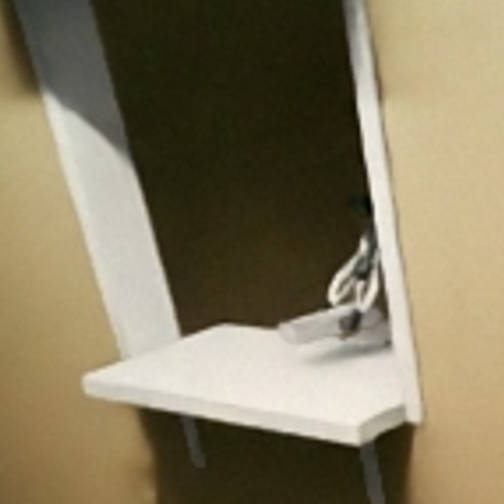

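>>> execute_actions([
  {"r2":{"base":{"translate_m":-0.3},"joints":{"arm_m":0.01,"lift_m":1.0,"gripper_m":-0.01}},"r3":{"base":{"translate_m":-0.1}}},
], cameras=[])

>>> execute_actions([
  {"r2":{"base":{"rotate_rad":-2.76}}},
], cameras=[])

>>> execute_actions([
  {"r2":{"base":{"strafe_m":0.55}}},
], cameras=["r2_head_camera","r3_head_camera","r2_wrist_camera"])

Scene clock: 27.10 s.
r1.base_odometry: x=+0.000 y=+0.000 heading=+0.900 (m, m, rad; r1's odometry frame)
r1.turned_by_wheels: +0.000 (rad since the last result)
r1.turned_by_imu: -0.001 (rad since the last result)
r1.base_tilt: forward=-0.2 right=-0.6 (deg)
r1.lidar_m: 1.80 2.48 0.97 1.04 1.10 1.07 0.85 0.64 0.60 0.68 1.02 1.66
r1.base_status: not commanded
r1.joint_positions: lift_m=+0.158 arm_m=+0.001 wrist_yaw_rad=+3.157 wrist_pitch_rad=+0.006 wrist_roll_rad=-0.020 gripper_m=+0.057
r1.joint_status: not commanded
r1.motor_effort: lift_m=+18(17) arm_m=+0(0) wrist_yaw_rad=+0(0) wrist_pitch_rad=-6(7) wrist_roll_rad=-1(1) gripper_m=-2(2) wheel_0=-1(1) wheel_1=+0(0) wheel_2=-1(1) (%)
r1.hand_pose: x=-0.1182 y=+0.0829 z=+0.3347 quat_wxyz=(-0.008, -0.003, -0.010, +1.000) (m; r1's base frame)
r1.wrist_depth_mm: - 138 205 1255 1229 1078 946 / - 107 137 1255 1255 1078 946 / - 111 137 1205 1281 1098 946 / - 128 154 1205 1255 1078 976 / 195 759 960 1229 1281 1098 976 / 212 778 866 1138 211 1025 960 / 213 759 842 891 854 788 820
r2.base_odometry: x=+0.198 y=-0.667 heading=-2.949 (m, m, rad; r2's odometry frame)
r2.turned_by_wheels: +0.000 (rad since the last result)
r2.turned_by_imu: +0.001 (rad since the last result)
r2.base_tilt: forward=+0.6 right=+0.1 (deg)
r2.lidar_m: 0.44 1.00 1.13 1.74 2.01 2.22 1.84 1.68 1.94 2.72 2.37 0.47
r2.base_status: done
r2.joint_positions: lift_m=+1.000 arm_m=+0.011 wrist_yaw_rad=+0.000 wrist_pitch_rad=+0.805 wrist_roll_rad=-0.009 gripper_m=-0.009
r2.joint_status: all done
r2.motor_effort: lift_m=+25(27) arm_m=-5(6) wrist_yaw_rad=+2(1) wrist_pitch_rad=-14(14) wrist_roll_rad=-1(0) gripper_m=-27(29) wheel_0=-1(6) wheel_1=+0(5) wheel_2=+2(10) (%)
r2.hand_pose: x=+0.3818 y=-0.0875 z=+0.9699 quat_wxyz=(+0.920, -0.004, +0.392, +0.002) (m; r2's base frame)
r2.wrist_depth_mm: 627 854 831 788 854 1138 1366 / 683 691 699 976 1118 1336 1661 / 741 842 960 1060 1308 1537 1708 / 798 931 976 252 1464 1537 1576 / 891 1025 1078 216 1397 1366 1308 / 991 1160 198 190 189 1182 1205 / 1118 167 170 170 621 1078 1042
r3.base_odometry: x=-1.679 y=-0.406 heading=-1.719 (m, m, rad; r3's odometry frame)
r3.turned_by_wheels: +0.000 (rad since the last result)
r3.turned_by_imu: -0.001 (rad since the last result)
r3.base_tilt: forward=-0.3 right=+0.8 (deg)
r3.lidar_m: 0.85 0.90 1.43 2.33 2.41 0.85 0.80 0.83 1.12 2.40 1.47 0.91
r3.base_status: done
r3.joint_positions: lift_m=+1.000 arm_m=+0.002 wrist_yaw_rad=+0.000 wrist_pitch_rad=+0.802 wrist_roll_rad=-0.011 gripper_m=+0.140
r3.joint_status: not commanded
r3.motor_effort: lift_m=+24(24) arm_m=-1(1) wrist_yaw_rad=-1(0) wrist_pitch_rad=-3(3) wrist_roll_rad=+1(0) gripper_m=+1(0) wheel_0=+0(6) wheel_1=-2(7) wheel_2=+0(8) (%)
r3.hand_pose: x=+0.3734 y=-0.0874 z=+0.9707 quat_wxyz=(+0.921, -0.005, +0.390, +0.002) (m; r3's base frame)
r3.wrist_depth_mm: 750 732 707 683 691 683 842 / 831 842 878 891 904 917 931 / 946 976 991 1025 1060 1078 1098 / 1098 1138 1160 1182 1229 1281 1281 / 1336 1336 1336 1366 1366 1397 1366 / 1308 1255 1229 1255 1205 1182 1229 / 1160 1160 1160 111 1138 1118 1118
pictures: none
No camera images: the call's "cameras" was empty. Leave "cameras" out to get every camera's image.

Scene clock: 30.10 s.
r1.base_odometry: x=+0.000 y=+0.000 heading=+0.900 (m, m, rad; r1's odometry frame)
r1.turned_by_wheels: +0.000 (rad since the last result)
r1.turned_by_imu: -0.001 (rad since the last result)
r1.base_tilt: forward=-0.3 right=-0.5 (deg)
r1.lidar_m: 1.83 2.47 0.97 1.01 1.10 1.08 0.83 0.64 0.62 0.65 1.02 1.67
r1.base_status: not commanded
r1.joint_positions: lift_m=+0.158 arm_m=+0.001 wrist_yaw_rad=+3.157 wrist_pitch_rad=+0.006 wrist_roll_rad=-0.020 gripper_m=+0.057
r1.joint_status: not commanded
r1.motor_effort: lift_m=+18(18) arm_m=+0(0) wrist_yaw_rad=+0(0) wrist_pitch_rad=-6(9) wrist_roll_rad=-1(1) gripper_m=-4(3) wheel_0=-1(1) wheel_1=+0(0) wheel_2=-1(1) (%)
r1.hand_pose: x=-0.1182 y=+0.0829 z=+0.3347 quat_wxyz=(-0.008, -0.003, -0.010, +1.000) (m; r1's base frame)
r1.wrist_depth_mm: - 137 204 1308 1281 1078 946 / - 107 136 1229 1255 1060 960 / - 111 137 1205 1255 1078 976 / - 127 154 1229 1281 1078 976 / 195 759 946 1205 1281 1118 976 / 213 788 878 1160 211 1025 976 / 213 750 842 904 854 778 820
r2.base_odometry: x=+0.198 y=-0.667 heading=+0.575 (m, m, rad; r2's odometry frame)
r2.turned_by_wheels: -2.759 (rad since the last result)
r2.turned_by_imu: -2.697 (rad since the last result)
r2.base_tilt: forward=+0.5 right=+0.1 (deg)
r2.lidar_m: 0.45 1.72 2.76 2.70 1.18 0.89 0.88 1.04 1.51 2.03 2.15 0.44
r2.base_status: done
r2.joint_positions: lift_m=+1.000 arm_m=+0.011 wrist_yaw_rad=+0.000 wrist_pitch_rad=+0.805 wrist_roll_rad=-0.009 gripper_m=-0.009
r2.joint_status: not commanded
r2.motor_effort: lift_m=+24(25) arm_m=-5(5) wrist_yaw_rad=+1(2) wrist_pitch_rad=-13(14) wrist_roll_rad=+0(1) gripper_m=-24(27) wheel_0=+3(7) wheel_1=+3(7) wheel_2=+2(8) (%)
r2.hand_pose: x=+0.3819 y=-0.0874 z=+0.9701 quat_wxyz=(+0.920, -0.004, +0.392, +0.002) (m; r2's base frame)
r2.wrist_depth_mm: 1397 1430 1430 1499 1499 1576 1618 / 1537 1576 1661 1708 1756 1808 1708 / 1708 1808 1808 1863 1863 1808 1808 / 1661 1708 1576 253 1576 1537 1537 / 1499 1464 1397 216 1430 1397 1336 / 1308 1255 198 190 187 1182 1182 / 1160 167 171 170 621 1118 1078
r3.base_odometry: x=-1.679 y=-0.406 heading=-1.719 (m, m, rad; r3's odometry frame)
r3.turned_by_wheels: +0.000 (rad since the last result)
r3.turned_by_imu: -0.001 (rad since the last result)
r3.base_tilt: forward=-0.3 right=+0.8 (deg)
r3.lidar_m: 0.86 0.89 1.44 2.31 2.41 0.84 0.81 0.83 1.12 2.39 1.47 0.92
r3.base_status: not commanded
r3.joint_positions: lift_m=+1.000 arm_m=+0.002 wrist_yaw_rad=+0.000 wrist_pitch_rad=+0.802 wrist_roll_rad=-0.011 gripper_m=+0.140
r3.joint_status: not commanded
r3.motor_effort: lift_m=+24(24) arm_m=-1(1) wrist_yaw_rad=+0(0) wrist_pitch_rad=-4(3) wrist_roll_rad=+0(2) gripper_m=+0(1) wheel_0=+0(0) wheel_1=-2(2) wheel_2=+0(0) (%)
r3.hand_pose: x=+0.3734 y=-0.0874 z=+0.9707 quat_wxyz=(+0.921, -0.005, +0.390, +0.002) (m; r3's base frame)
r3.wrist_depth_mm: 750 741 707 699 683 683 842 / 831 842 878 878 917 917 917 / 946 976 991 1025 1042 1042 1118 / 1098 1118 1182 1205 1229 1255 1308 / 1308 1366 1366 1336 1366 1397 1366 / 1281 1229 1205 1255 1205 1205 1229 / 1160 1138 1182 111 1138 1118 1118
pictures: none
No camera images: the call's "cameras" was empty. Leave "cameras" out to get every camera's image.

Scene clock: 33.27 s.
r1.base_odometry: x=+0.000 y=+0.000 heading=+0.900 (m, m, rad; r1's odometry frame)
r1.turned_by_wheels: +0.000 (rad since the last result)
r1.turned_by_imu: -0.001 (rad since the last result)
r1.base_tilt: forward=-0.1 right=-0.7 (deg)
r1.lidar_m: 1.82 2.47 0.98 1.05 1.11 1.07 0.85 0.63 0.61 0.67 1.00 1.65
r1.base_status: not commanded
r1.joint_positions: lift_m=+0.158 arm_m=+0.001 wrist_yaw_rad=+3.157 wrist_pitch_rad=+0.006 wrist_roll_rad=-0.020 gripper_m=+0.057
r1.joint_status: not commanded
r1.motor_effort: lift_m=+17(18) arm_m=+0(0) wrist_yaw_rad=+0(0) wrist_pitch_rad=-7(7) wrist_roll_rad=-1(0) gripper_m=-1(1) wheel_0=-1(1) wheel_1=+0(0) wheel_2=-1(1) (%)
r1.hand_pose: x=-0.1182 y=+0.0829 z=+0.3347 quat_wxyz=(-0.008, -0.003, -0.010, +1.000) (m; r1's base frame)
r1.wrist_depth_mm: - 137 205 1255 1255 1078 946 / - 107 137 1255 1255 1078 960 / - 111 138 1229 1255 1098 960 / - 127 154 1205 1308 1078 960 / 195 759 931 1205 1281 1098 960 / 213 778 866 1182 211 1025 960 / 213 759 842 891 854 778 820
r2.base_odometry: x=-0.101 y=-0.205 heading=+0.575 (m, m, rad; r2's odometry frame)
r2.turned_by_wheels: +0.000 (rad since the last result)
r2.turned_by_imu: +0.002 (rad since the last result)
r2.base_tilt: forward=+0.5 right=+0.1 (deg)
r2.lidar_m: 0.44 1.96 2.22 2.14 1.33 0.86 0.83 0.89 1.48 2.59 2.53 0.45
r2.base_status: done
r2.joint_positions: lift_m=+1.000 arm_m=+0.011 wrist_yaw_rad=+0.000 wrist_pitch_rad=+0.805 wrist_roll_rad=-0.009 gripper_m=-0.009
r2.joint_status: not commanded
r2.motor_effort: lift_m=+24(23) arm_m=-5(5) wrist_yaw_rad=+1(2) wrist_pitch_rad=-13(14) wrist_roll_rad=+0(0) gripper_m=-25(25) wheel_0=-2(13) wheel_1=-1(10) wheel_2=+0(2) (%)
r2.hand_pose: x=+0.3819 y=-0.0874 z=+0.9700 quat_wxyz=(+0.920, -0.004, +0.392, +0.002) (m; r2's base frame)
r2.wrist_depth_mm: 1430 1499 1464 1464 1537 1661 1661 / 1576 1618 1661 1708 1808 1808 1863 / 1708 1808 1756 1808 1921 1808 1708 / 1708 1661 1576 253 1576 1618 1537 / 1464 1499 1366 218 1397 1397 1366 / 1308 1281 198 190 188 1160 1182 / 1160 167 170 170 621 1078 1078
r3.base_odometry: x=-1.679 y=-0.406 heading=-1.719 (m, m, rad; r3's odometry frame)
r3.turned_by_wheels: +0.000 (rad since the last result)
r3.turned_by_imu: -0.001 (rad since the last result)
r3.base_tilt: forward=-0.4 right=+0.7 (deg)
r3.lidar_m: 0.87 0.90 1.42 2.32 2.40 0.87 0.80 0.84 1.12 2.40 1.48 0.90
r3.base_status: not commanded
r3.joint_positions: lift_m=+1.000 arm_m=+0.002 wrist_yaw_rad=+0.000 wrist_pitch_rad=+0.802 wrist_roll_rad=-0.011 gripper_m=+0.140
r3.joint_status: not commanded
r3.motor_effort: lift_m=+24(24) arm_m=-1(1) wrist_yaw_rad=+1(0) wrist_pitch_rad=-3(2) wrist_roll_rad=+2(2) gripper_m=+1(0) wheel_0=+0(0) wheel_1=-2(2) wheel_2=+0(0) (%)
r3.hand_pose: x=+0.3734 y=-0.0874 z=+0.9707 quat_wxyz=(+0.921, -0.005, +0.390, +0.002) (m; r3's base frame)
r3.wrist_depth_mm: 750 732 715 691 683 676 831 / 831 842 866 891 904 917 931 / 946 960 991 1025 1025 1078 1078 / 1118 1118 1138 1205 1229 1281 1281 / 1336 1308 1336 1336 1366 1397 1397 / 1255 1205 1205 1255 1205 1182 1205 / 1138 1118 1160 111 1160 1138 1138
pictures: r2_head_camera, r2_wrist_camera, r3_head_camera
Images, in order (width x height): r2_head_camera 420x560, r2_wrist_camera 616x392, r3_head_camera 420x560.

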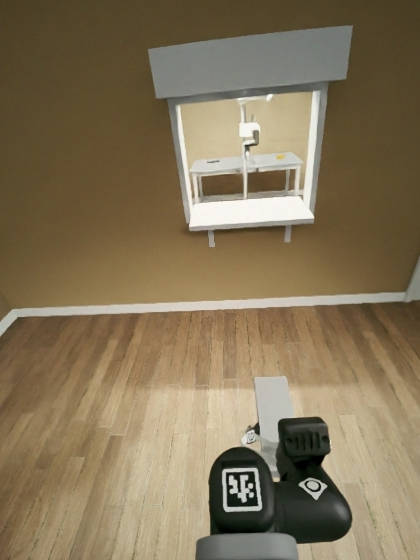

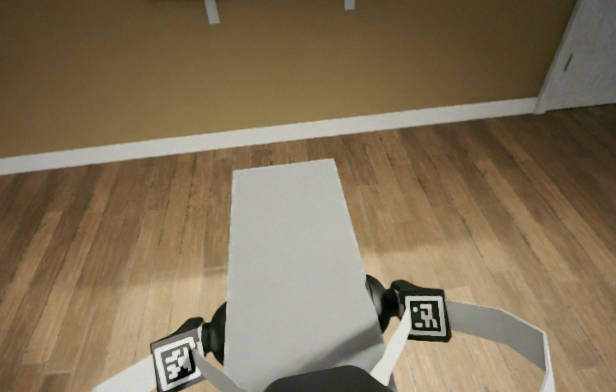

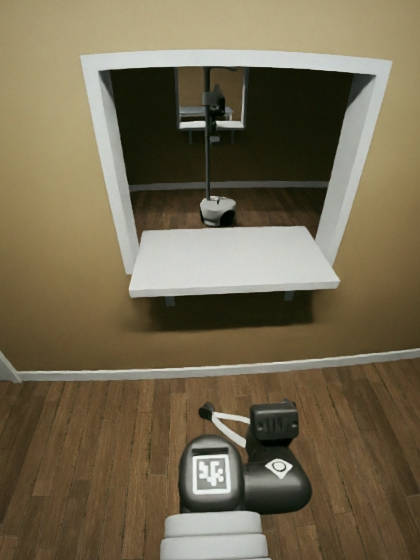

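>>> execute_actions([
  {"r2":{"base":{"translate_m":1.1},"joints":{"arm_m":0.45}},"r3":{"base":{"strafe_m":0.17}}},
], cameras=["r2_head_camera","r3_head_camera","r2_wrist_camera"])

Scene clock: 38.57 s.
r1.base_odometry: x=+0.000 y=+0.000 heading=+0.900 (m, m, rad; r1's odometry frame)
r1.turned_by_wheels: +0.000 (rad since the last result)
r1.turned_by_imu: -0.002 (rad since the last result)
r1.base_tilt: forward=-0.1 right=-0.5 (deg)
r1.lidar_m: 1.84 2.49 0.98 1.00 1.10 1.09 0.81 0.61 0.62 0.67 1.00 1.66
r1.base_status: not commanded
r1.joint_positions: lift_m=+0.158 arm_m=+0.001 wrist_yaw_rad=+3.157 wrist_pitch_rad=+0.006 wrist_roll_rad=-0.020 gripper_m=+0.057
r1.joint_status: not commanded
r1.motor_effort: lift_m=+18(18) arm_m=+0(0) wrist_yaw_rad=+0(0) wrist_pitch_rad=-8(9) wrist_roll_rad=-1(0) gripper_m=-1(4) wheel_0=-1(2) wheel_1=+0(0) wheel_2=-1(1) (%)
r1.hand_pose: x=-0.1182 y=+0.0829 z=+0.3347 quat_wxyz=(-0.008, -0.003, -0.010, +1.000) (m; r1's base frame)
r1.wrist_depth_mm: - 137 204 1281 1229 1060 946 / - 107 137 1229 1281 1098 960 / - 111 137 1229 1281 1078 946 / - 128 154 1229 1281 1078 976 / 194 759 960 1205 1281 1098 960 / 212 768 866 1138 211 1025 960 / 213 759 842 891 842 778 809
r2.base_odometry: x=+0.822 y=+0.393 heading=+0.575 (m, m, rad; r2's odometry frame)
r2.turned_by_wheels: +0.000 (rad since the last result)
r2.turned_by_imu: +0.002 (rad since the last result)
r2.base_tilt: forward=+0.6 right=+0.1 (deg)
r2.lidar_m: 0.56 0.59 1.14 2.09 2.22 2.13 2.07 2.20 2.73 2.47 0.79 0.59
r2.base_status: done
r2.joint_positions: lift_m=+1.000 arm_m=+0.449 wrist_yaw_rad=+0.000 wrist_pitch_rad=+0.804 wrist_roll_rad=-0.009 gripper_m=-0.009
r2.joint_status: all done
r2.motor_effort: lift_m=+24(24) arm_m=+5(5) wrist_yaw_rad=+2(2) wrist_pitch_rad=-13(15) wrist_roll_rad=+0(1) gripper_m=-25(23) wheel_0=+0(6) wheel_1=+1(6) wheel_2=-2(11) (%)
r2.hand_pose: x=+0.8201 y=-0.0874 z=+0.9701 quat_wxyz=(+0.920, -0.004, +0.391, +0.002) (m; r2's base frame)
r2.wrist_depth_mm: - - - - - - - / - - - - - - - / - - 1921 1921 1576 1863 477 / 1661 439 427 253 418 413 404 / 402 384 359 217 364 359 351 / 343 340 197 190 188 309 314 / 303 167 170 171 227 281 276
r3.base_odometry: x=-1.511 y=-0.431 heading=-1.719 (m, m, rad; r3's odometry frame)
r3.turned_by_wheels: +0.000 (rad since the last result)
r3.turned_by_imu: -0.002 (rad since the last result)
r3.base_tilt: forward=-0.4 right=+0.7 (deg)
r3.lidar_m: 0.85 1.03 1.40 2.15 2.22 0.87 0.81 0.83 1.12 2.58 1.48 0.91
r3.base_status: done
r3.joint_positions: lift_m=+1.000 arm_m=+0.002 wrist_yaw_rad=+0.000 wrist_pitch_rad=+0.802 wrist_roll_rad=-0.011 gripper_m=+0.140
r3.joint_status: not commanded
r3.motor_effort: lift_m=+24(24) arm_m=-1(1) wrist_yaw_rad=-1(0) wrist_pitch_rad=-2(4) wrist_roll_rad=+3(0) gripper_m=+1(2) wheel_0=-1(9) wheel_1=+0(10) wheel_2=+0(1) (%)
r3.hand_pose: x=+0.3734 y=-0.0874 z=+0.9707 quat_wxyz=(+0.921, -0.005, +0.390, +0.002) (m; r3's base frame)
r3.wrist_depth_mm: 750 759 723 699 691 676 683 / 820 842 866 891 891 904 931 / 931 960 1008 1042 1042 1042 1078 / 1098 1118 1160 1205 1255 1255 1281 / 1308 1308 1336 1366 1366 1397 1366 / 1281 1229 1182 1255 1205 1205 1205 / 1160 1138 1160 111 1160 1118 1118
pictures: r2_head_camera, r2_wrist_camera, r3_head_camera
Images, in order (width x height): r2_head_camera 420x560, r2_wrist_camera 616x392, r3_head_camera 420x560.

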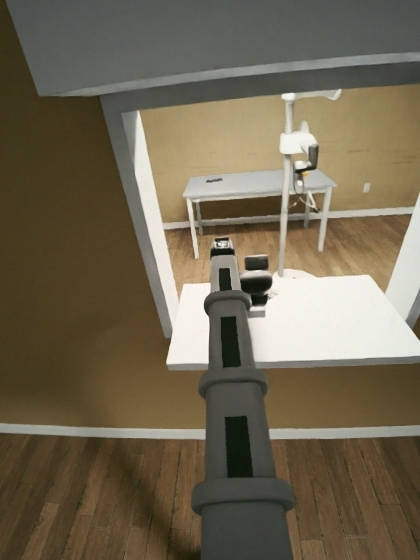

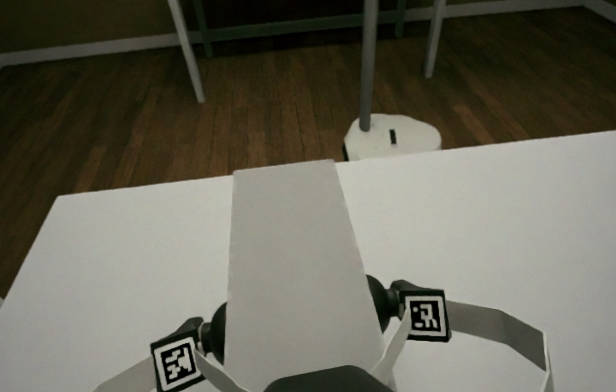

